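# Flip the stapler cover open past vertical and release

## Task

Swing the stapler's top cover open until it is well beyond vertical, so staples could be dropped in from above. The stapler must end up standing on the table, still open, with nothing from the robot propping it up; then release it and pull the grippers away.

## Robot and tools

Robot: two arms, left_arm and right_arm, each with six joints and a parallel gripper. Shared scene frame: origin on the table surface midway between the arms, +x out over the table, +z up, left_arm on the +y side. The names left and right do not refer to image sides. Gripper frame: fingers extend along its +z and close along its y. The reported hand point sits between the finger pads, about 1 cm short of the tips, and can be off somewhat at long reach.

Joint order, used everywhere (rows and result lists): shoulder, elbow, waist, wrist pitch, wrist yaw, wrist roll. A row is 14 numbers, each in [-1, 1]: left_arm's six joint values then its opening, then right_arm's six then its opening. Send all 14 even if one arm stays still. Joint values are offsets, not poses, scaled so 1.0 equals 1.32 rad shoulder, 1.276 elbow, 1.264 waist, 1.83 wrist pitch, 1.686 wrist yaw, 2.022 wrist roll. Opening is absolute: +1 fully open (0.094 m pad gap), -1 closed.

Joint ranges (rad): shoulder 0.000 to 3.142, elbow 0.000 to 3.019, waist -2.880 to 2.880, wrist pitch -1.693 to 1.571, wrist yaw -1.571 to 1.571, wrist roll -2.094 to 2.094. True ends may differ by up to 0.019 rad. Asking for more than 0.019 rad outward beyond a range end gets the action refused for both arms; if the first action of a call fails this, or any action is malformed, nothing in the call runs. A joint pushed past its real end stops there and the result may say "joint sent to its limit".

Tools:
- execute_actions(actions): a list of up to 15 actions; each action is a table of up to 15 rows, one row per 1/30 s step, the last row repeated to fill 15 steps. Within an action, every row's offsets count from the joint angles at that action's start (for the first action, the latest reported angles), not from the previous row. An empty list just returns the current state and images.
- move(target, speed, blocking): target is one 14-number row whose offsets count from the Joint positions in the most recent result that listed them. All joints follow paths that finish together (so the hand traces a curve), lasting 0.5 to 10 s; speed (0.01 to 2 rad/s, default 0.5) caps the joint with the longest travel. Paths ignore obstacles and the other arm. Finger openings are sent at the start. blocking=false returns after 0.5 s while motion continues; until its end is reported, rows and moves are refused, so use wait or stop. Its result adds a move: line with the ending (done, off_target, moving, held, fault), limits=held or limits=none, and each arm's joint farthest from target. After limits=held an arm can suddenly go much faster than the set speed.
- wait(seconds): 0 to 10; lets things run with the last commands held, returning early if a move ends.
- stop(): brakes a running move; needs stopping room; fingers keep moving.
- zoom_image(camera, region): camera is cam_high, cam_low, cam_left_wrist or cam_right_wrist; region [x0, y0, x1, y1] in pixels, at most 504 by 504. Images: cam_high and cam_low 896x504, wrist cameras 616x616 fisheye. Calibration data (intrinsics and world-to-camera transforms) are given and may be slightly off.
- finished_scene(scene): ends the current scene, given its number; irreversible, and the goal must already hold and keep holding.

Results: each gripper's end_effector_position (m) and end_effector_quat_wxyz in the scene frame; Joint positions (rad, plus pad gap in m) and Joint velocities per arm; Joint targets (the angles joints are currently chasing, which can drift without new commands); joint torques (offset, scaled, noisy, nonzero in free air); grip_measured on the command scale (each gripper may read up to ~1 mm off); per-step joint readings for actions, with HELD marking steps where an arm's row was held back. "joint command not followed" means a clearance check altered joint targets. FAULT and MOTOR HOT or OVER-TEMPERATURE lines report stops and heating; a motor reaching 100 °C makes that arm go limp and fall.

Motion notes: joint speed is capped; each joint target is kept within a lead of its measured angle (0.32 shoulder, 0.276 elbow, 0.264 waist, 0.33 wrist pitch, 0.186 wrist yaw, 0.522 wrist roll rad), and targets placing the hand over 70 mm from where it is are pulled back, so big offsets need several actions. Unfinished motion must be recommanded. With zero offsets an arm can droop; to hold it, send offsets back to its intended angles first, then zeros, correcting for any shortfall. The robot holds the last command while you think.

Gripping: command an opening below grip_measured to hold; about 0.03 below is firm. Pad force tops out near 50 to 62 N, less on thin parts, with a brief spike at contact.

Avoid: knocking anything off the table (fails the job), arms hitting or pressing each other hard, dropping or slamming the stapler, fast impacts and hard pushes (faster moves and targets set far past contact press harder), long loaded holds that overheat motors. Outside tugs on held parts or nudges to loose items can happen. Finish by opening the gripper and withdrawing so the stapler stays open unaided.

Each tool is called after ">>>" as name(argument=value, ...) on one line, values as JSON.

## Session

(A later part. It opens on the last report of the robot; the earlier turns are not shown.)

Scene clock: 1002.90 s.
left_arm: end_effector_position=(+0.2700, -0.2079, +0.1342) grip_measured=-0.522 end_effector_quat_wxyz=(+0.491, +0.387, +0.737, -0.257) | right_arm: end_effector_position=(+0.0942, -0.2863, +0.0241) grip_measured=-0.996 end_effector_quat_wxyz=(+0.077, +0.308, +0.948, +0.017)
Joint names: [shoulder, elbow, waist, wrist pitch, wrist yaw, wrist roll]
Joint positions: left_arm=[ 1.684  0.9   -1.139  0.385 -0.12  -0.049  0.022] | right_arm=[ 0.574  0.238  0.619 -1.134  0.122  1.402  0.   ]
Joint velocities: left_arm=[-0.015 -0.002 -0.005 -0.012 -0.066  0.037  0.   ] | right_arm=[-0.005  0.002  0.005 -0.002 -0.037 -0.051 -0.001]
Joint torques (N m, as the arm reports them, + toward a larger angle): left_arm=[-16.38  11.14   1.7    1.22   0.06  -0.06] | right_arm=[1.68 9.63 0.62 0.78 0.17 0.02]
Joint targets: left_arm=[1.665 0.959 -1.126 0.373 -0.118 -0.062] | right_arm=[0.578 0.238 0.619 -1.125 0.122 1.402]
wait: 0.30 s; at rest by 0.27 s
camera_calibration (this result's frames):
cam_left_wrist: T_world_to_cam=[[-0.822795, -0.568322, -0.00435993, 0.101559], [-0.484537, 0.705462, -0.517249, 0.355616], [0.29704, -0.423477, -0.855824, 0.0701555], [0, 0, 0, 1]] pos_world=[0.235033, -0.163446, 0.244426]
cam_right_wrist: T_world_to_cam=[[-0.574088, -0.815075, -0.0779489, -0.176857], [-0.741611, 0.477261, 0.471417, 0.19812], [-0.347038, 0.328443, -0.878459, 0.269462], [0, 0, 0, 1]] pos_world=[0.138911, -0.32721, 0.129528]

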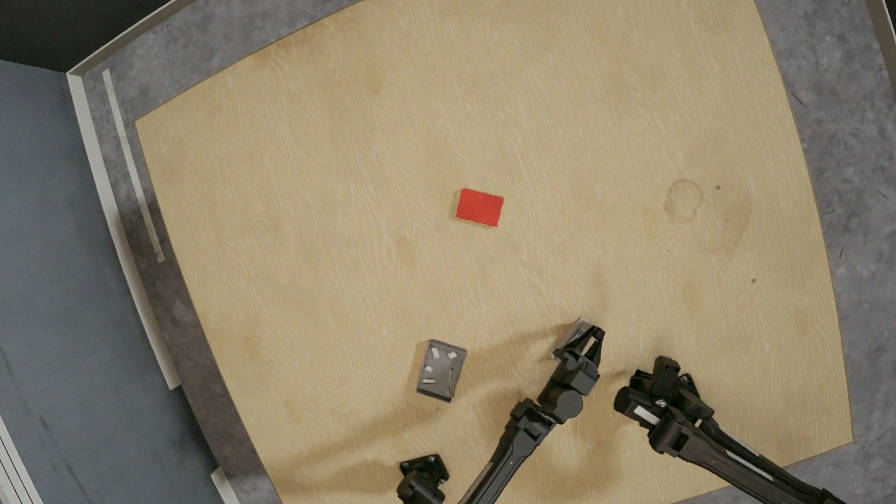

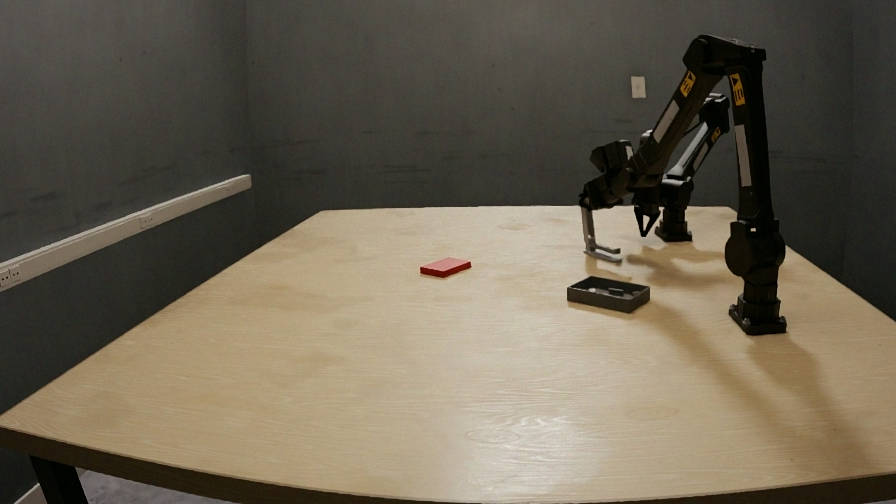

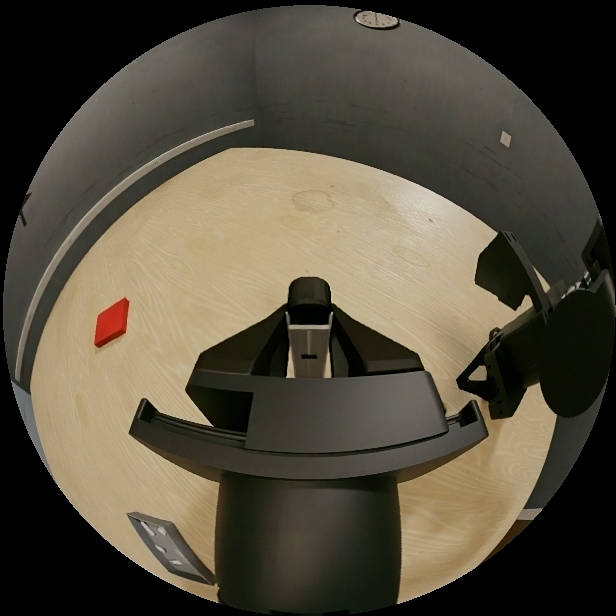

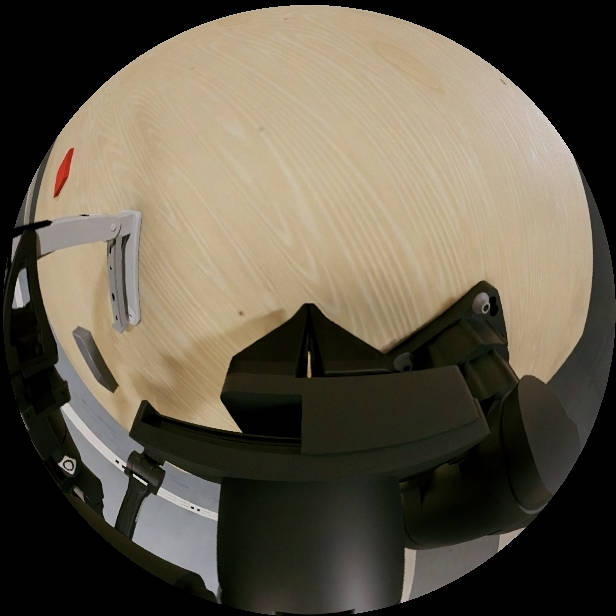

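>>> execute_actions(actions=[[[0.0030,0.0509,0.0105,-0.0135,0.0016,-0.0063,-0.55, 0.003,0,0,0.005,0,0,-1],[0.0034,0.0578,0.0110,-0.0251,0.0022,-0.0068,-0.55, 0.003,0,0,0.005,0,0,-1],[0.0038,0.0667,0.0116,-0.0400,0.0030,-0.0076,-0.55, 0.003,0,0,0.005,0,0,-1],[0.0045,0.0768,0.0123,-0.0564,0.0040,-0.0084,-0.55, 0.003,0,0,0.005,0,0,-1],[0.0054,0.0871,0.0129,-0.0727,0.0049,-0.0093,-0.55, 0.003,0,0,0.005,0,0,-1],[0.0066,0.0975,0.0136,-0.0890,0.0058,-0.0101,-0.55, 0.003,0,0,0.005,0,0,-1],[0.0081,0.1081,0.0142,-0.1051,0.0068,-0.0109,-0.55, 0.003,0,0,0.005,0,0,-1],[0.0099,0.1189,0.0149,-0.1211,0.0077,-0.0118,-0.55, 0.003,0,0,0.005,0,0,-1],[0.0119,0.1299,0.0155,-0.1370,0.0086,-0.0126,-0.55, 0.003,0,0,0.005,0,0,-1],[0.0136,0.1399,0.0161,-0.1512,0.0095,-0.0133,-0.55, 0.003,0,0,0.005,0,0,-1],[0.0149,0.1477,0.0166,-0.1622,0.0101,-0.0139,-0.55, 0.003,0,0,0.005,0,0,-1],[0.0152,0.1523,0.0169,-0.1684,0.0105,-0.0142,-0.55, 0.003,0,0,0.005,0,0,-1]]])

>>> wait(seconds=0.3)

Scene clock: 1024.80 s.
left_arm: end_effector_position=(+0.2794, -0.2209, +0.1303) grip_measured=-0.522 end_effector_quat_wxyz=(+0.427, +0.407, +0.776, -0.223) | right_arm: end_effector_position=(+0.0942, -0.2863, +0.0241) grip_measured=-0.996 end_effector_quat_wxyz=(+0.077, +0.308, +0.948, +0.017)
Joint names: [shoulder, elbow, waist, wrist pitch, wrist yaw, wrist roll]
Joint positions: left_arm=[ 1.696  1.032 -1.131  0.095 -0.104 -0.064  0.022] | right_arm=[ 0.574  0.238  0.619 -1.134  0.122  1.402  0.   ]
Joint velocities: left_arm=[-0.015  0.037 -0.005 -0.11   0.007  0.022 -0.003] | right_arm=[ 0.005  0.002 -0.015  0.007 -0.007 -0.037 -0.   ]
Joint torques (N m, as the arm reports them, + toward a larger angle): left_arm=[-15.12  11.85   1.48   1.25   0.02  -0.04] | right_arm=[1.64 9.64 0.64 0.77 0.17 0.02]
Joint targets: left_arm=[1.704 1.094 -1.117 0.077 -0.103 -0.077] | right_arm=[0.578 0.238 0.619 -1.125 0.122 1.402]
Step readings (joint positions):
0: left_arm=[1.684 0.900 -1.139 0.385 -0.120 -0.049] | right_arm=[0.574 0.238 0.619 -1.134 0.122 1.402]
1: left_arm=[1.684 0.900 -1.139 0.383 -0.120 -0.049] | right_arm=[0.574 0.238 0.619 -1.134 0.122 1.402]
2: left_arm=[1.684 0.903 -1.139 0.376 -0.120 -0.049] | right_arm=[0.574 0.238 0.619 -1.134 0.122 1.402]
4: left_arm=[1.684 0.918 -1.138 0.343 -0.118 -0.051] | right_arm=[0.574 0.238 0.619 -1.134 0.122 1.402]
8: left_arm=[1.685 0.965 -1.135 0.233 -0.111 -0.056] | right_arm=[0.574 0.238 0.619 -1.134 0.122 1.402]
15: Joint positions above
camera_calibration (this result's frames):
cam_left_wrist: T_world_to_cam=[[-0.822808, -0.568304, -0.00411836, 0.101807], [-0.527646, 0.766595, -0.365952, 0.37316], [0.211129, -0.298935, -0.930625, 0.119845], [0, 0, 0, 1]] pos_world=[0.255362, -0.192379, 0.248509]
cam_right_wrist: T_world_to_cam=[[-0.574088, -0.815075, -0.0779489, -0.176857], [-0.741611, 0.477261, 0.471417, 0.19812], [-0.347038, 0.328443, -0.878459, 0.269462], [0, 0, 0, 1]] pos_world=[0.138911, -0.32721, 0.129528]

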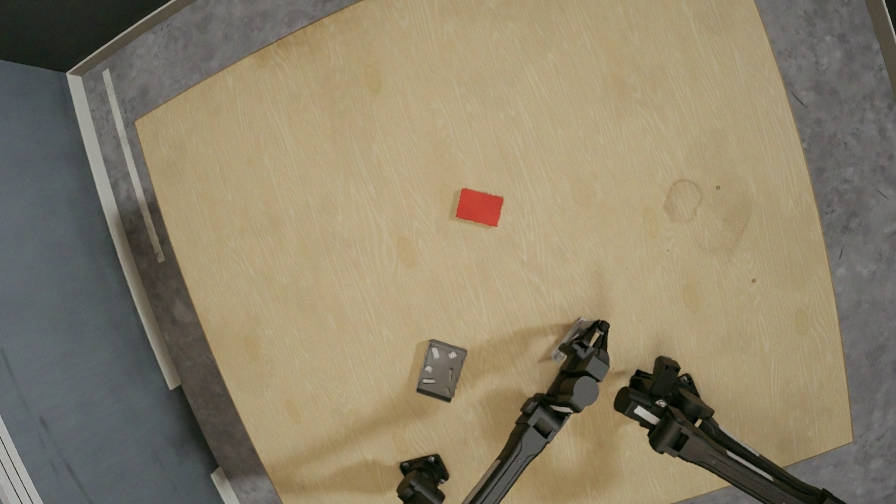

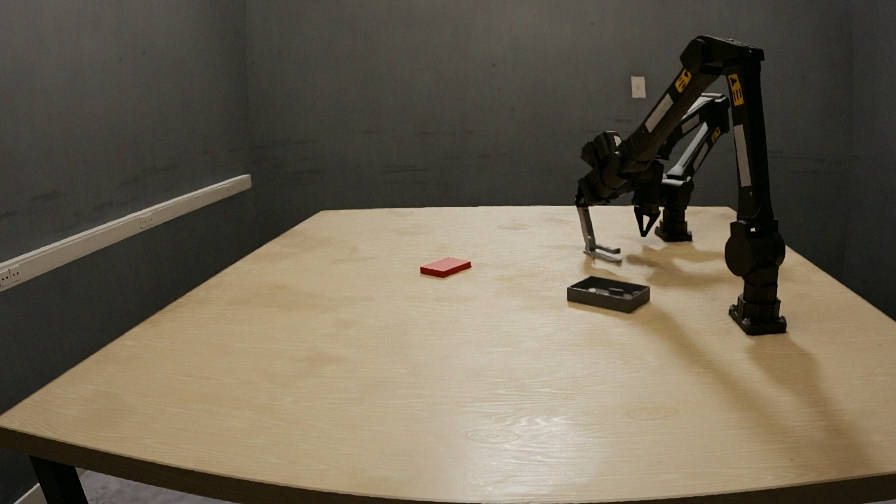

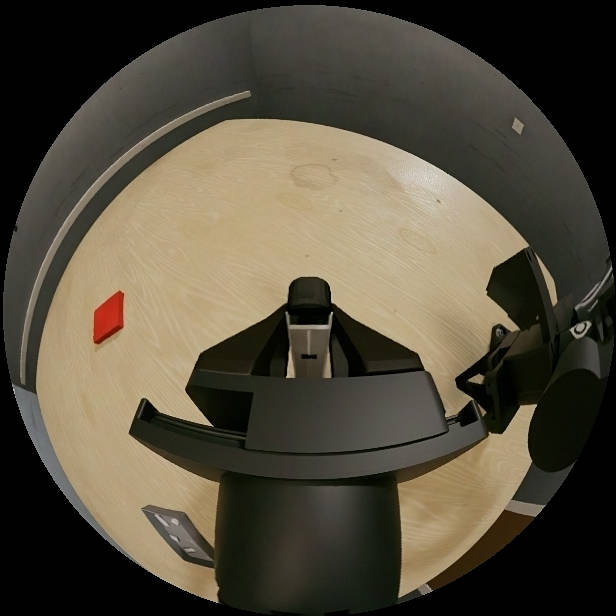

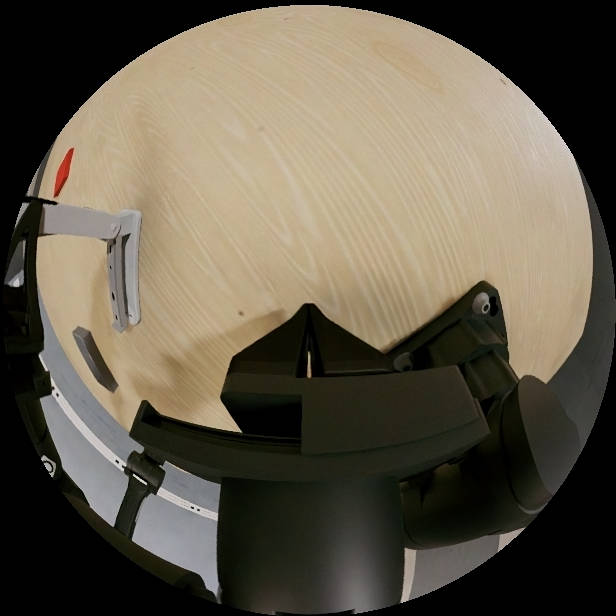

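Scene clock: 1025.10 s.
left_arm: end_effector_position=(+0.2794, -0.2209, +0.1302) grip_measured=-0.522 end_effector_quat_wxyz=(+0.426, +0.407, +0.777, -0.223) | right_arm: end_effector_position=(+0.0942, -0.2863, +0.0241) grip_measured=-0.996 end_effector_quat_wxyz=(+0.077, +0.308, +0.948, +0.017)
Joint names: [shoulder, elbow, waist, wrist pitch, wrist yaw, wrist roll]
Joint positions: left_arm=[ 1.696  1.034 -1.131  0.091 -0.104 -0.066  0.022] | right_arm=[ 0.574  0.238  0.619 -1.134  0.122  1.402  0.   ]
Joint velocities: left_arm=[-0.015 -0.002  0.005  0.002  0.081  0.022  0.   ] | right_arm=[ 0.015 -0.017 -0.015 -0.002 -0.051 -0.051 -0.   ]
Joint torques (N m, as the arm reports them, + toward a larger angle): left_arm=[-14.91  11.72   1.67   1.09   0.01  -0.04] | right_arm=[1.66 9.63 0.62 0.76 0.17 0.03]
Joint targets: left_arm=[1.704 1.094 -1.118 0.077 -0.103 -0.078] | right_arm=[0.578 0.238 0.619 -1.125 0.122 1.402]
wait: 0.30 s; at rest by 0.20 s
camera_calibration (this result's frames):
cam_left_wrist: T_world_to_cam=[[-0.822351, -0.568971, -0.00315583, 0.101406], [-0.529112, 0.766758, -0.363487, 0.373256], [0.209233, -0.297244, -0.931594, 0.120788], [0, 0, 0, 1]] pos_world=[0.255613, -0.192597, 0.248519]
cam_right_wrist: T_world_to_cam=[[-0.574088, -0.815075, -0.0779489, -0.176857], [-0.741611, 0.477261, 0.471417, 0.19812], [-0.347038, 0.328443, -0.878459, 0.269462], [0, 0, 0, 1]] pos_world=[0.138911, -0.32721, 0.129528]

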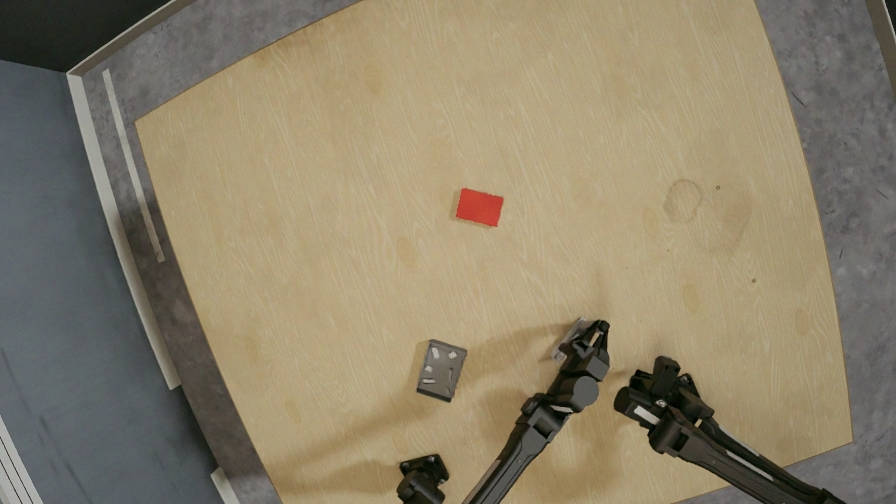

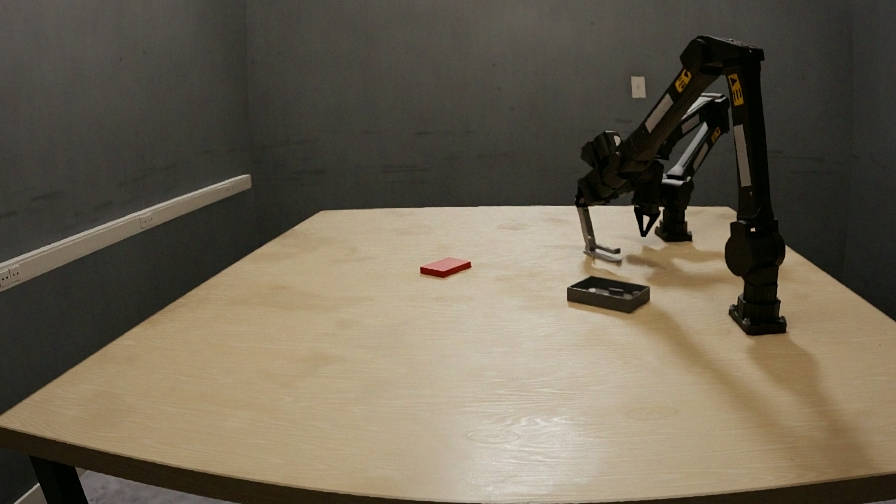

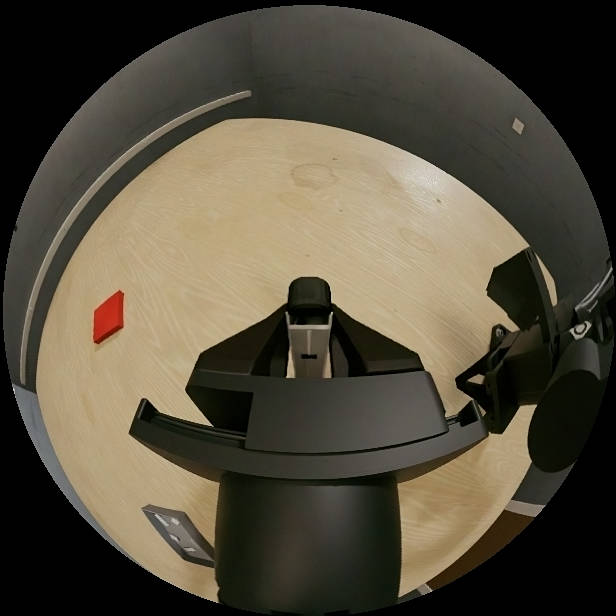

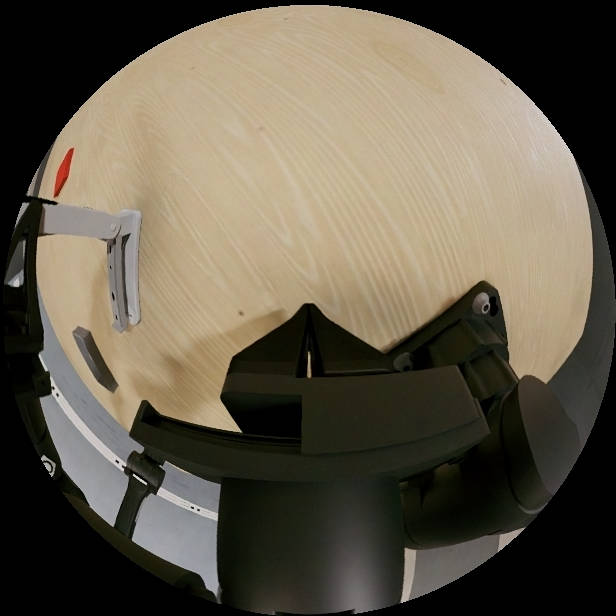

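>>> zoom_image(camera="cam_right_wrist", region=[0, 170, 200, 370])

>>> zoom_image(camera="cam_low", region=[540, 160, 660, 280])

Region (0, 170, 200, 370) of cam_right_wrist's 616x616 image, scaled by 2.520, with more detail than that image has.

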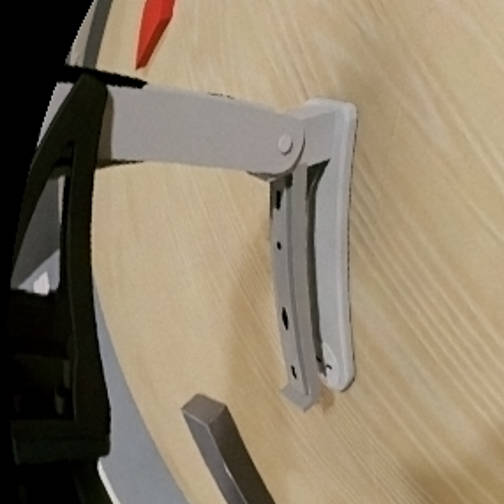

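Region (540, 160, 660, 280) of cam_low's 896x504 image, scaled by 4.200, with more detail than that image has.

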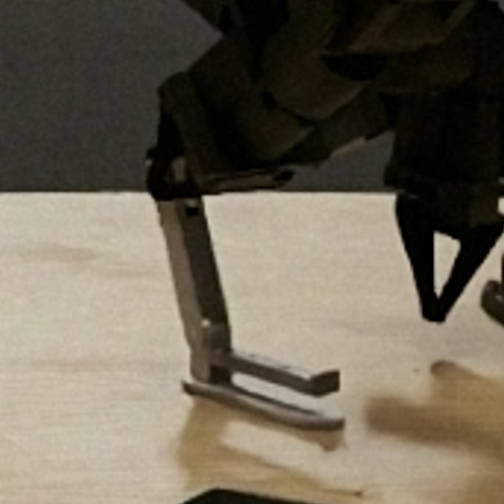

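>>> execute_actions(actions=[[[0.0074,0.0526,0.0105,-0.0146,0.0013,-0.0062,-0.55, 0.003,0,0,0.005,0,0,-1],[0.0103,0.0610,0.0110,-0.0257,0.0021,-0.0065,-0.55, 0.003,0,0,0.005,0,0,-1],[0.0138,0.0719,0.0116,-0.0400,0.0031,-0.0070,-0.55, 0.003,0,0,0.005,0,0,-1],[0.0177,0.0841,0.0122,-0.0557,0.0042,-0.0076,-0.55, 0.003,0,0,0.005,0,0,-1],[0.0218,0.0965,0.0128,-0.0714,0.0053,-0.0081,-0.55, 0.003,0,0,0.005,0,0,-1],[0.0261,0.1090,0.0135,-0.0870,0.0064,-0.0086,-0.55, 0.003,0,0,0.005,0,0,-1],[0.0307,0.1217,0.0141,-0.1025,0.0075,-0.0092,-0.55, 0.003,0,0,0.005,0,0,-1],[0.0356,0.1344,0.0148,-0.1179,0.0086,-0.0097,-0.55, 0.003,0,0,0.005,0,0,-1],[0.0403,0.1474,0.0154,-0.1332,0.0097,-0.0102,-0.55, 0.003,0,0,0.005,0,0,-1],[0.0443,0.1591,0.0160,-0.1469,0.0107,-0.0107,-0.55, 0.003,0,0,0.005,0,0,-1],[0.0470,0.1683,0.0164,-0.1576,0.0114,-0.0111,-0.55, 0.003,0,0,0.005,0,0,-1],[0.0477,0.1736,0.0167,-0.1636,0.0119,-0.0113,-0.55, 0.003,0,0,0.005,0,0,-1]]])

>>> wait(seconds=0.3)

Scene clock: 1056.73 s.
left_arm: end_effector_position=(+0.2883, -0.2341, +0.1229) grip_measured=-0.522 end_effector_quat_wxyz=(+0.356, +0.426, +0.811, -0.186) | right_arm: end_effector_position=(+0.0942, -0.2863, +0.0241) grip_measured=-0.996 end_effector_quat_wxyz=(+0.077, +0.308, +0.948, +0.017)
Joint names: [shoulder, elbow, waist, wrist pitch, wrist yaw, wrist roll]
Joint positions: left_arm=[ 1.748  1.192 -1.123 -0.191 -0.085 -0.076  0.022] | right_arm=[ 0.574  0.238  0.619 -1.134  0.122  1.402  0.   ]
Joint velocities: left_arm=[ 0.005  0.042 -0.015 -0.11  -0.051 -0.051  0.001] | right_arm=[ 0.015 -0.007 -0.005 -0.002 -0.051 -0.051 -0.   ]
Joint torques (N m, as the arm reports them, + toward a larger angle): left_arm=[-16.    12.18   1.78   1.     0.03  -0.04] | right_arm=[1.66 9.65 0.61 0.76 0.17 0.02]
Joint targets: left_arm=[1.759 1.256 -1.109 -0.208 -0.084 -0.089] | right_arm=[0.578 0.238 0.619 -1.125 0.122 1.402]
Step readings (joint positions):
0: left_arm=[1.696 1.034 -1.131 0.091 -0.104 -0.066] | right_arm=[0.574 0.238 0.619 -1.134 0.122 1.402]
1: left_arm=[1.697 1.035 -1.131 0.090 -0.104 -0.066] | right_arm=[0.574 0.238 0.619 -1.134 0.122 1.402]
2: left_arm=[1.697 1.038 -1.130 0.082 -0.104 -0.066] | right_arm=[0.574 0.238 0.619 -1.134 0.122 1.402]
4: left_arm=[1.701 1.055 -1.130 0.050 -0.101 -0.068] | right_arm=[0.574 0.238 0.619 -1.134 0.122 1.402]
8: left_arm=[1.720 1.114 -1.127 -0.056 -0.093 -0.071] | right_arm=[0.574 0.238 0.619 -1.134 0.122 1.402]
15: Joint positions above
camera_calibration (this result's frames):
cam_left_wrist: T_world_to_cam=[[-0.823232, -0.567689, -0.00427617, 0.10196], [-0.556135, 0.807943, -0.194785, 0.382163], [0.114032, -0.157975, -0.980837, 0.174273], [0, 0, 0, 1]] pos_world=[0.276598, -0.223353, 0.245809]
cam_right_wrist: T_world_to_cam=[[-0.574088, -0.815075, -0.0779489, -0.176857], [-0.741611, 0.477261, 0.471417, 0.19812], [-0.347038, 0.328443, -0.878459, 0.269462], [0, 0, 0, 1]] pos_world=[0.138911, -0.32721, 0.129528]

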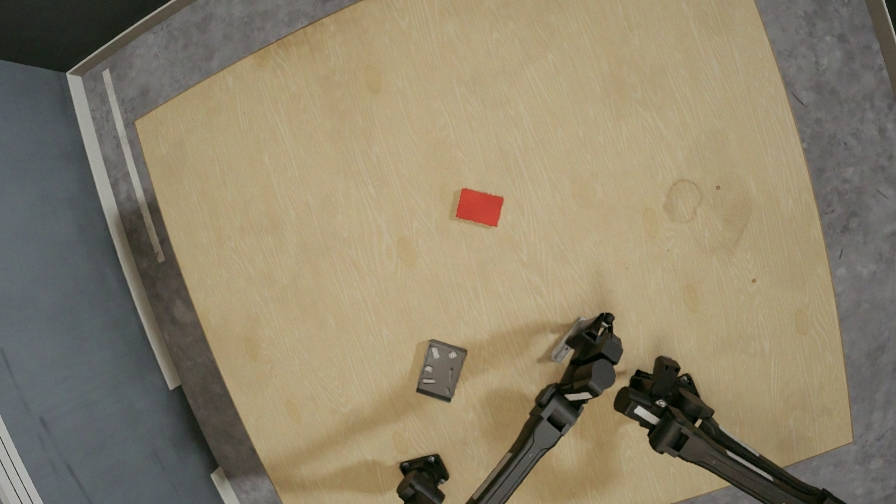

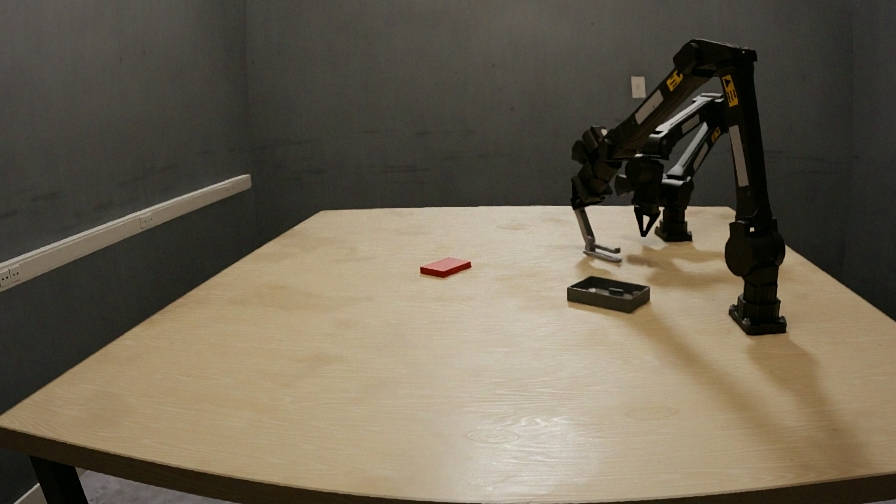

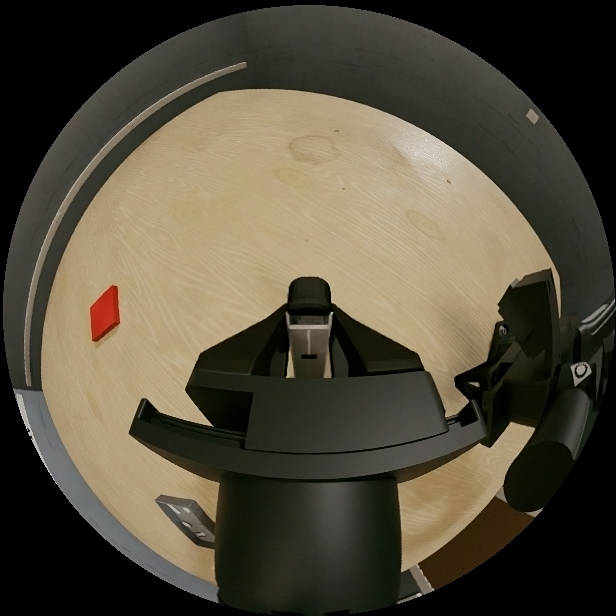

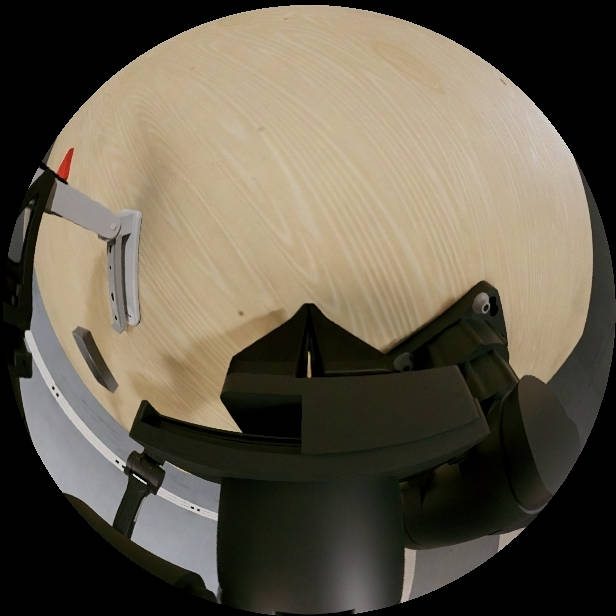

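Scene clock: 1057.03 s.
left_arm: end_effector_position=(+0.2882, -0.2337, +0.1226) grip_measured=-0.522 end_effector_quat_wxyz=(+0.355, +0.426, +0.812, -0.185) | right_arm: end_effector_position=(+0.0942, -0.2863, +0.0241) grip_measured=-0.996 end_effector_quat_wxyz=(+0.077, +0.308, +0.948, +0.017)
Joint names: [shoulder, elbow, waist, wrist pitch, wrist yaw, wrist roll]
Joint positions: left_arm=[ 1.748  1.193 -1.123 -0.196 -0.085 -0.077  0.022] | right_arm=[ 0.574  0.238  0.619 -1.134  0.122  1.402  0.   ]
Joint velocities: left_arm=[-0.015  0.017 -0.005 -0.007  0.037  0.022  0.001] | right_arm=[-0.005 -0.017  0.015  0.002  0.066  0.037  0.   ]
Joint torques (N m, as the arm reports them, + toward a larger angle): left_arm=[-16.    12.26   1.62   0.95   0.02  -0.03] | right_arm=[1.62 9.64 0.63 0.77 0.17 0.02]
Joint targets: left_arm=[1.759 1.255 -1.109 -0.208 -0.084 -0.089] | right_arm=[0.578 0.238 0.619 -1.125 0.122 1.402]
wait: 0.30 s; at rest by 0.23 s
camera_calibration (this result's frames):
cam_left_wrist: T_world_to_cam=[[-0.823094, -0.567889, -0.00442746, 0.101937], [-0.556735, 0.808418, -0.191066, 0.381533], [0.112084, -0.1548, -0.981567, 0.175437], [0, 0, 0, 1]] pos_world=[0.276653, -0.223391, 0.245553]
cam_right_wrist: T_world_to_cam=[[-0.574088, -0.815075, -0.0779489, -0.176857], [-0.741611, 0.477261, 0.471417, 0.19812], [-0.347038, 0.328443, -0.878459, 0.269462], [0, 0, 0, 1]] pos_world=[0.138911, -0.32721, 0.129528]

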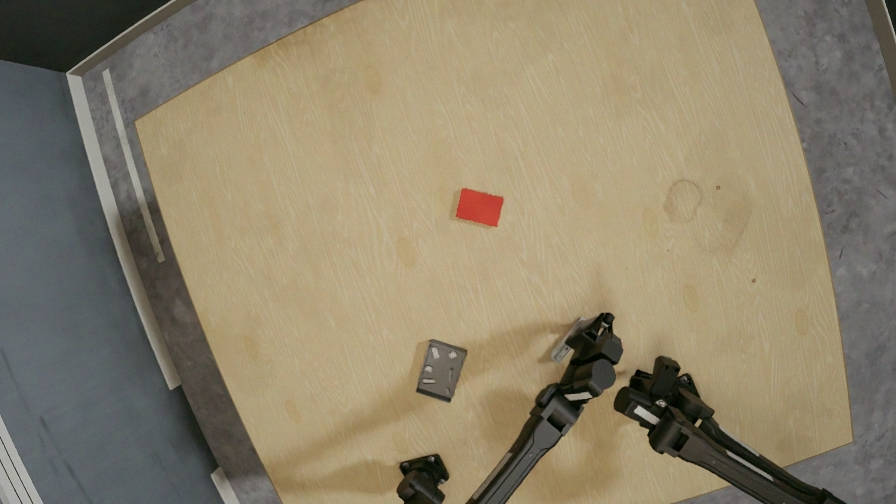

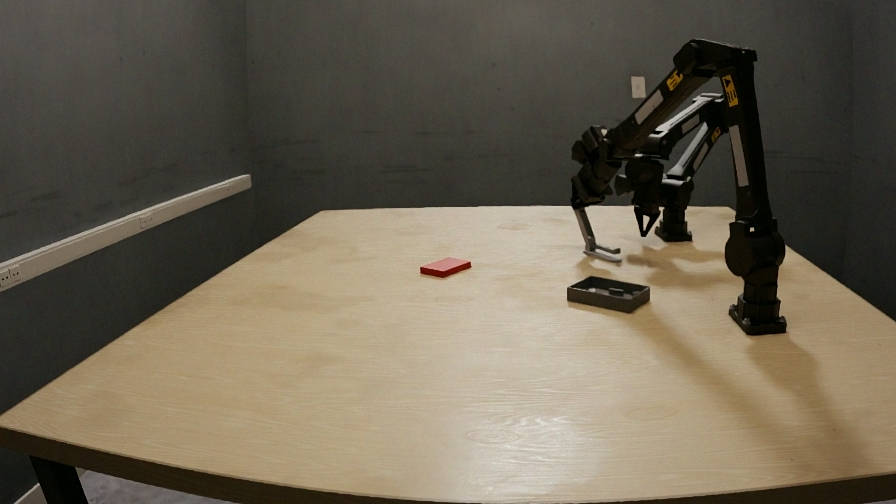

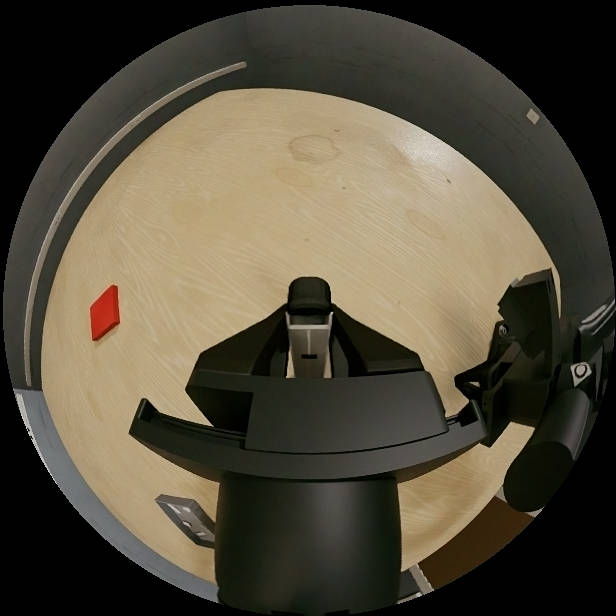

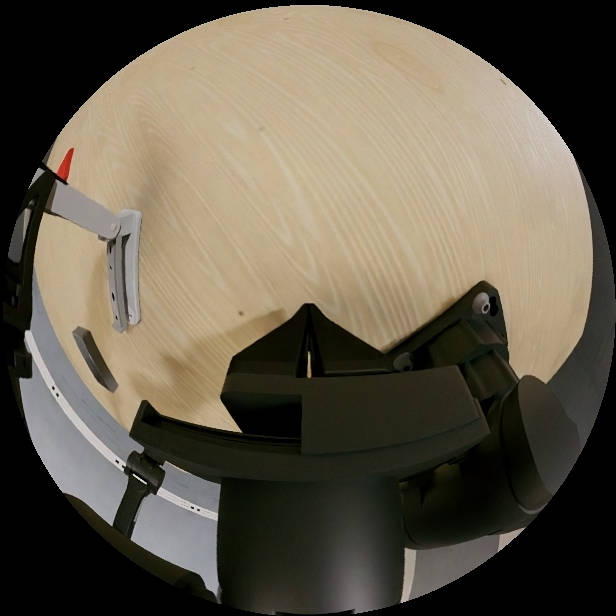

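>>> execute_actions(actions=[[[0.0093,0.0550,0.0109,-0.0131,0.0012,-0.0061,-0.55, 0.003,0,0,0.005,0,0,-1],[0.0139,0.0642,0.0113,-0.0235,0.0019,-0.0063,-0.55, 0.003,0,0,0.005,0,0,-1],[0.0193,0.0761,0.0118,-0.0368,0.0029,-0.0067,-0.55, 0.003,0,0,0.005,0,0,-1],[0.0252,0.0894,0.0124,-0.0516,0.0041,-0.0070,-0.55, 0.003,0,0,0.005,0,0,-1],[0.0312,0.1029,0.0129,-0.0663,0.0052,-0.0074,-0.55, 0.003,0,0,0.005,0,0,-1],[0.0374,0.1165,0.0135,-0.0809,0.0063,-0.0077,-0.55, 0.003,0,0,0.005,0,0,-1],[0.0439,0.1302,0.0141,-0.0955,0.0074,-0.0081,-0.55, 0.003,0,0,0.005,0,0,-1],[0.0505,0.1440,0.0146,-0.1100,0.0085,-0.0085,-0.55, 0.003,0,0,0.005,0,0,-1],[0.0568,0.1579,0.0152,-0.1244,0.0096,-0.0088,-0.55, 0.003,0,0,0.005,0,0,-1],[0.0621,0.1706,0.0157,-0.1374,0.0106,-0.0091,-0.55, 0.003,0,0,0.005,0,0,-1],[0.0656,0.1804,0.0161,-0.1474,0.0114,-0.0094,-0.55, 0.003,0,0,0.005,0,0,-1],[0.0664,0.1861,0.0163,-0.1532,0.0119,-0.0095,-0.55, 0.003,0,0,0.005,0,0,-1]]])

>>> wait(seconds=0.3)

Scene clock: 1094.53 s.
left_arm: end_effector_position=(+0.2958, -0.2451, +0.1133) grip_measured=-0.522 end_effector_quat_wxyz=(+0.283, +0.441, +0.839, -0.147) | right_arm: end_effector_position=(+0.0942, -0.2863, +0.0241) grip_measured=-0.996 end_effector_quat_wxyz=(+0.077, +0.308, +0.948, +0.017)
Joint names: [shoulder, elbow, waist, wrist pitch, wrist yaw, wrist roll]
Joint positions: left_arm=[ 1.827  1.364 -1.116 -0.461 -0.067 -0.084  0.022] | right_arm=[ 0.574  0.238  0.619 -1.134  0.122  1.402  0.   ]
Joint velocities: left_arm=[ 0.015  0.042 -0.005 -0.12   0.051 -0.095  0.   ] | right_arm=[-0.005  0.002  0.005  0.002 -0.081 -0.007 -0.001]
Joint torques (N m, as the arm reports them, + toward a larger angle): left_arm=[-17.54  12.53   1.58   0.95   0.04  -0.04] | right_arm=[1.67 9.63 0.62 0.76 0.17 0.02]
Joint targets: left_arm=[1.836 1.431 -1.103 -0.476 -0.065 -0.096] | right_arm=[0.578 0.238 0.619 -1.125 0.122 1.402]
Step readings (joint positions):
0: left_arm=[1.748 1.193 -1.123 -0.196 -0.085 -0.077] | right_arm=[0.574 0.238 0.619 -1.134 0.122 1.402]
1: left_arm=[1.748 1.195 -1.123 -0.198 -0.085 -0.077] | right_arm=[0.574 0.238 0.619 -1.134 0.122 1.402]
2: left_arm=[1.749 1.198 -1.123 -0.205 -0.085 -0.077] | right_arm=[0.574 0.238 0.619 -1.134 0.122 1.402]
4: left_arm=[1.756 1.216 -1.122 -0.235 -0.083 -0.078] | right_arm=[0.574 0.238 0.619 -1.134 0.122 1.402]
8: left_arm=[1.786 1.280 -1.119 -0.335 -0.075 -0.080] | right_arm=[0.574 0.238 0.619 -1.134 0.122 1.402]
15: Joint positions above
camera_calibration (this result's frames):
cam_left_wrist: T_world_to_cam=[[-0.823712, -0.56699, -0.0046194, 0.102184], [-0.566821, 0.823622, -0.0189775, 0.380449], [0.0145647, -0.0130136, -0.999809, 0.229323], [0, 0, 0, 1]] pos_world=[0.296476, -0.252425, 0.236971]
cam_right_wrist: T_world_to_cam=[[-0.574088, -0.815075, -0.0779489, -0.176857], [-0.741611, 0.477261, 0.471417, 0.19812], [-0.347038, 0.328443, -0.878459, 0.269462], [0, 0, 0, 1]] pos_world=[0.138911, -0.32721, 0.129528]

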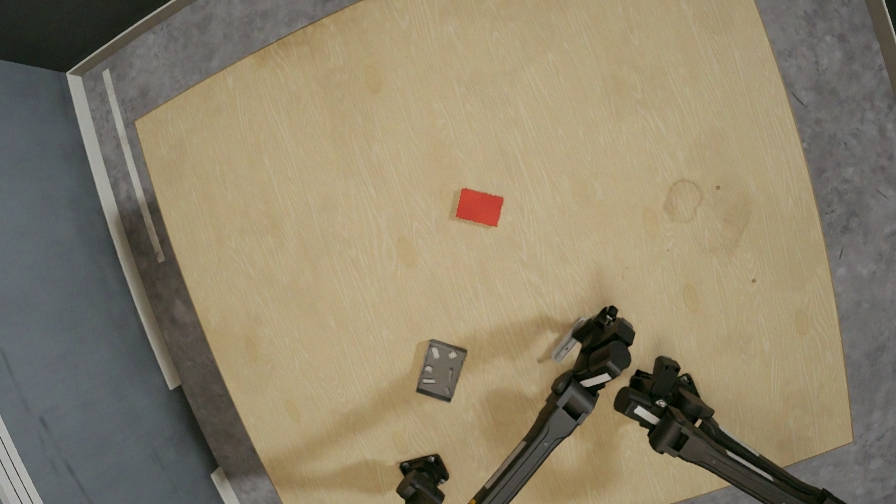

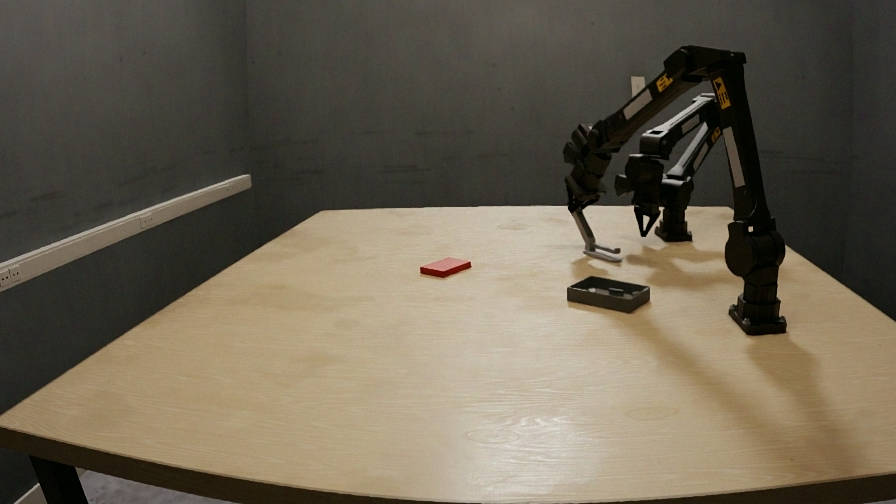

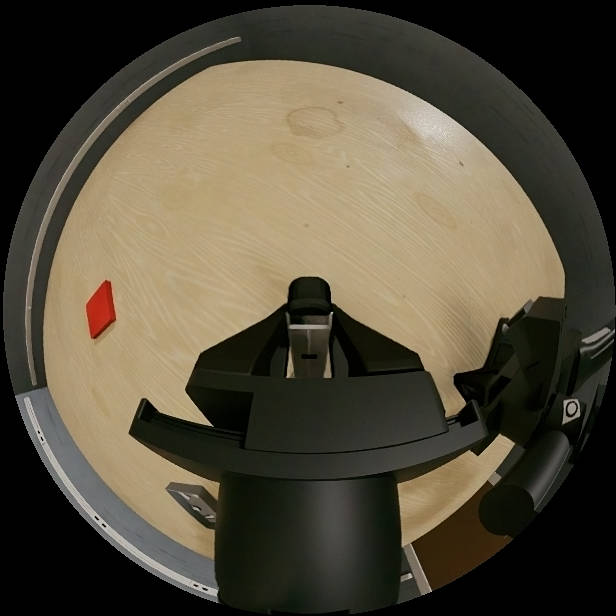

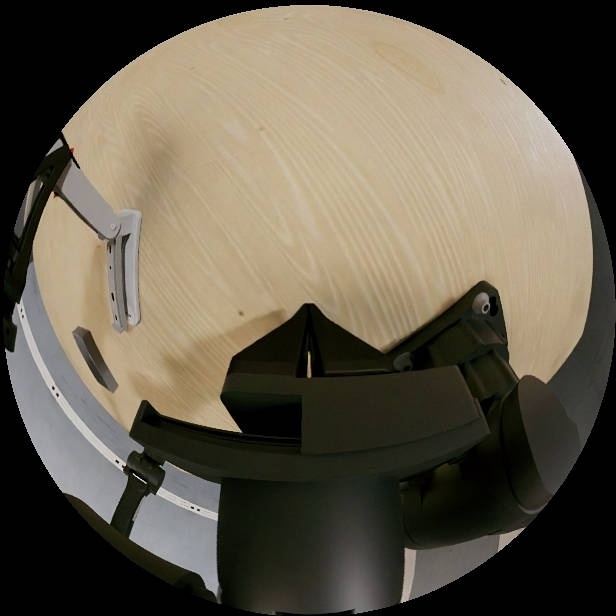

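Scene clock: 1094.83 s.
left_arm: end_effector_position=(+0.2957, -0.2448, +0.1133) grip_measured=-0.522 end_effector_quat_wxyz=(+0.282, +0.441, +0.839, -0.147) | right_arm: end_effector_position=(+0.0942, -0.2863, +0.0241) grip_measured=-0.996 end_effector_quat_wxyz=(+0.077, +0.308, +0.948, +0.017)
Joint names: [shoulder, elbow, waist, wrist pitch, wrist yaw, wrist roll]
Joint positions: left_arm=[ 1.827  1.365 -1.116 -0.465 -0.067 -0.084  0.022] | right_arm=[ 0.574  0.238  0.619 -1.134  0.122  1.402  0.   ]
Joint velocities: left_arm=[ 0.005 -0.002 -0.005 -0.002  0.037 -0.007 -0.   ] | right_arm=[-0.015 -0.007 -0.015 -0.012  0.037 -0.007  0.   ]
Joint torques (N m, as the arm reports them, + toward a larger angle): left_arm=[-17.23  12.72   1.65   0.88   0.01  -0.02] | right_arm=[1.65 9.65 0.64 0.77 0.17 0.02]
Joint targets: left_arm=[1.836 1.431 -1.103 -0.476 -0.065 -0.096] | right_arm=[0.578 0.238 0.619 -1.125 0.122 1.402]
wait: 0.30 s; at rest by 0.20 s
camera_calibration (this result's frames):
cam_left_wrist: T_world_to_cam=[[-0.823546, -0.56723, -0.00467061, 0.102116], [-0.567098, 0.823489, -0.0163236, 0.37987], [0.0131054, -0.0107945, -0.999856, 0.230306], [0, 0, 0, 1]] pos_world=[0.296503, -0.252409, 0.23695]
cam_right_wrist: T_world_to_cam=[[-0.574088, -0.815075, -0.0779489, -0.176857], [-0.741611, 0.477261, 0.471417, 0.19812], [-0.347038, 0.328443, -0.878459, 0.269462], [0, 0, 0, 1]] pos_world=[0.138911, -0.32721, 0.129528]

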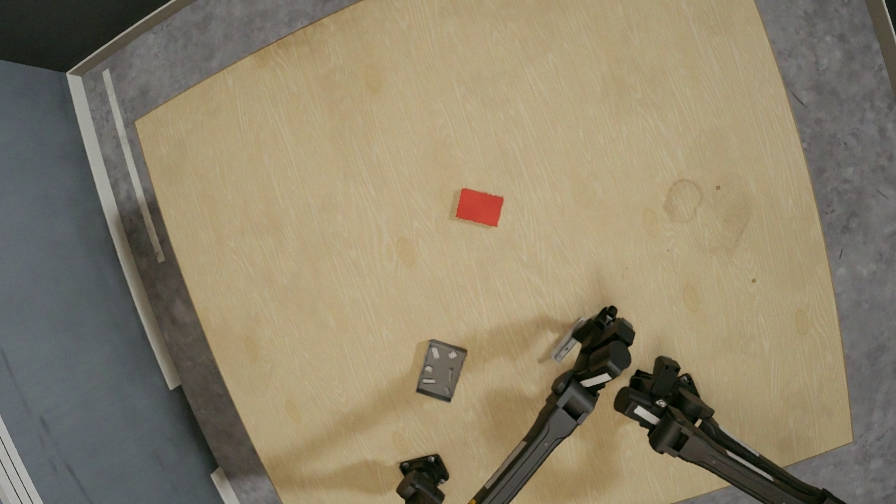

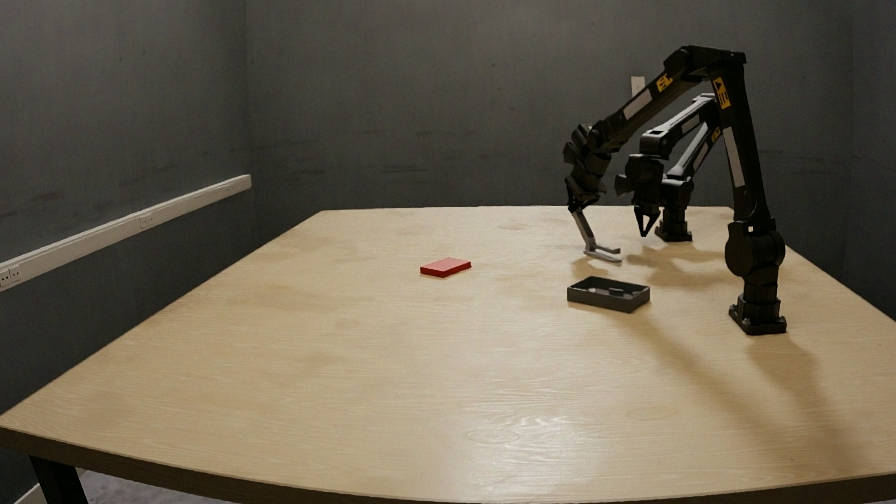

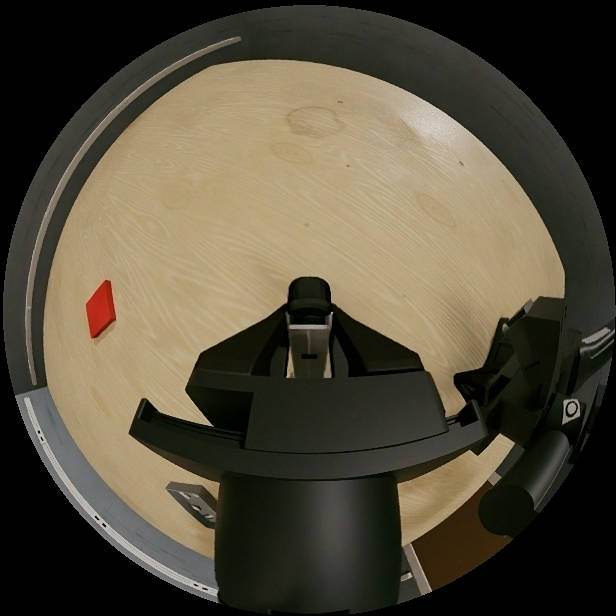

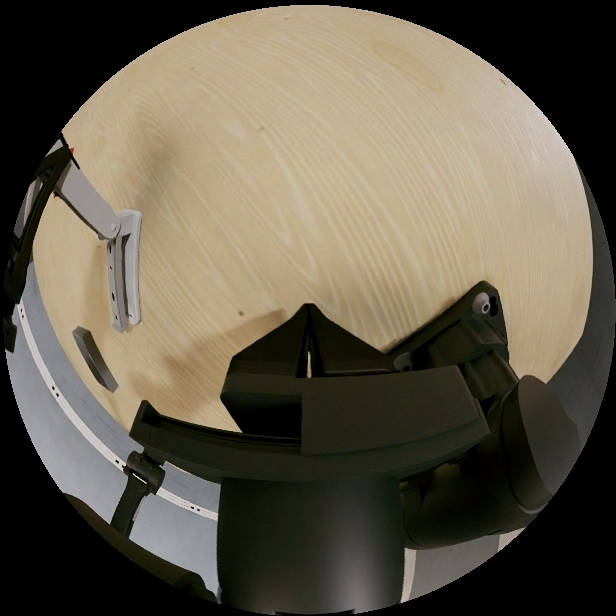

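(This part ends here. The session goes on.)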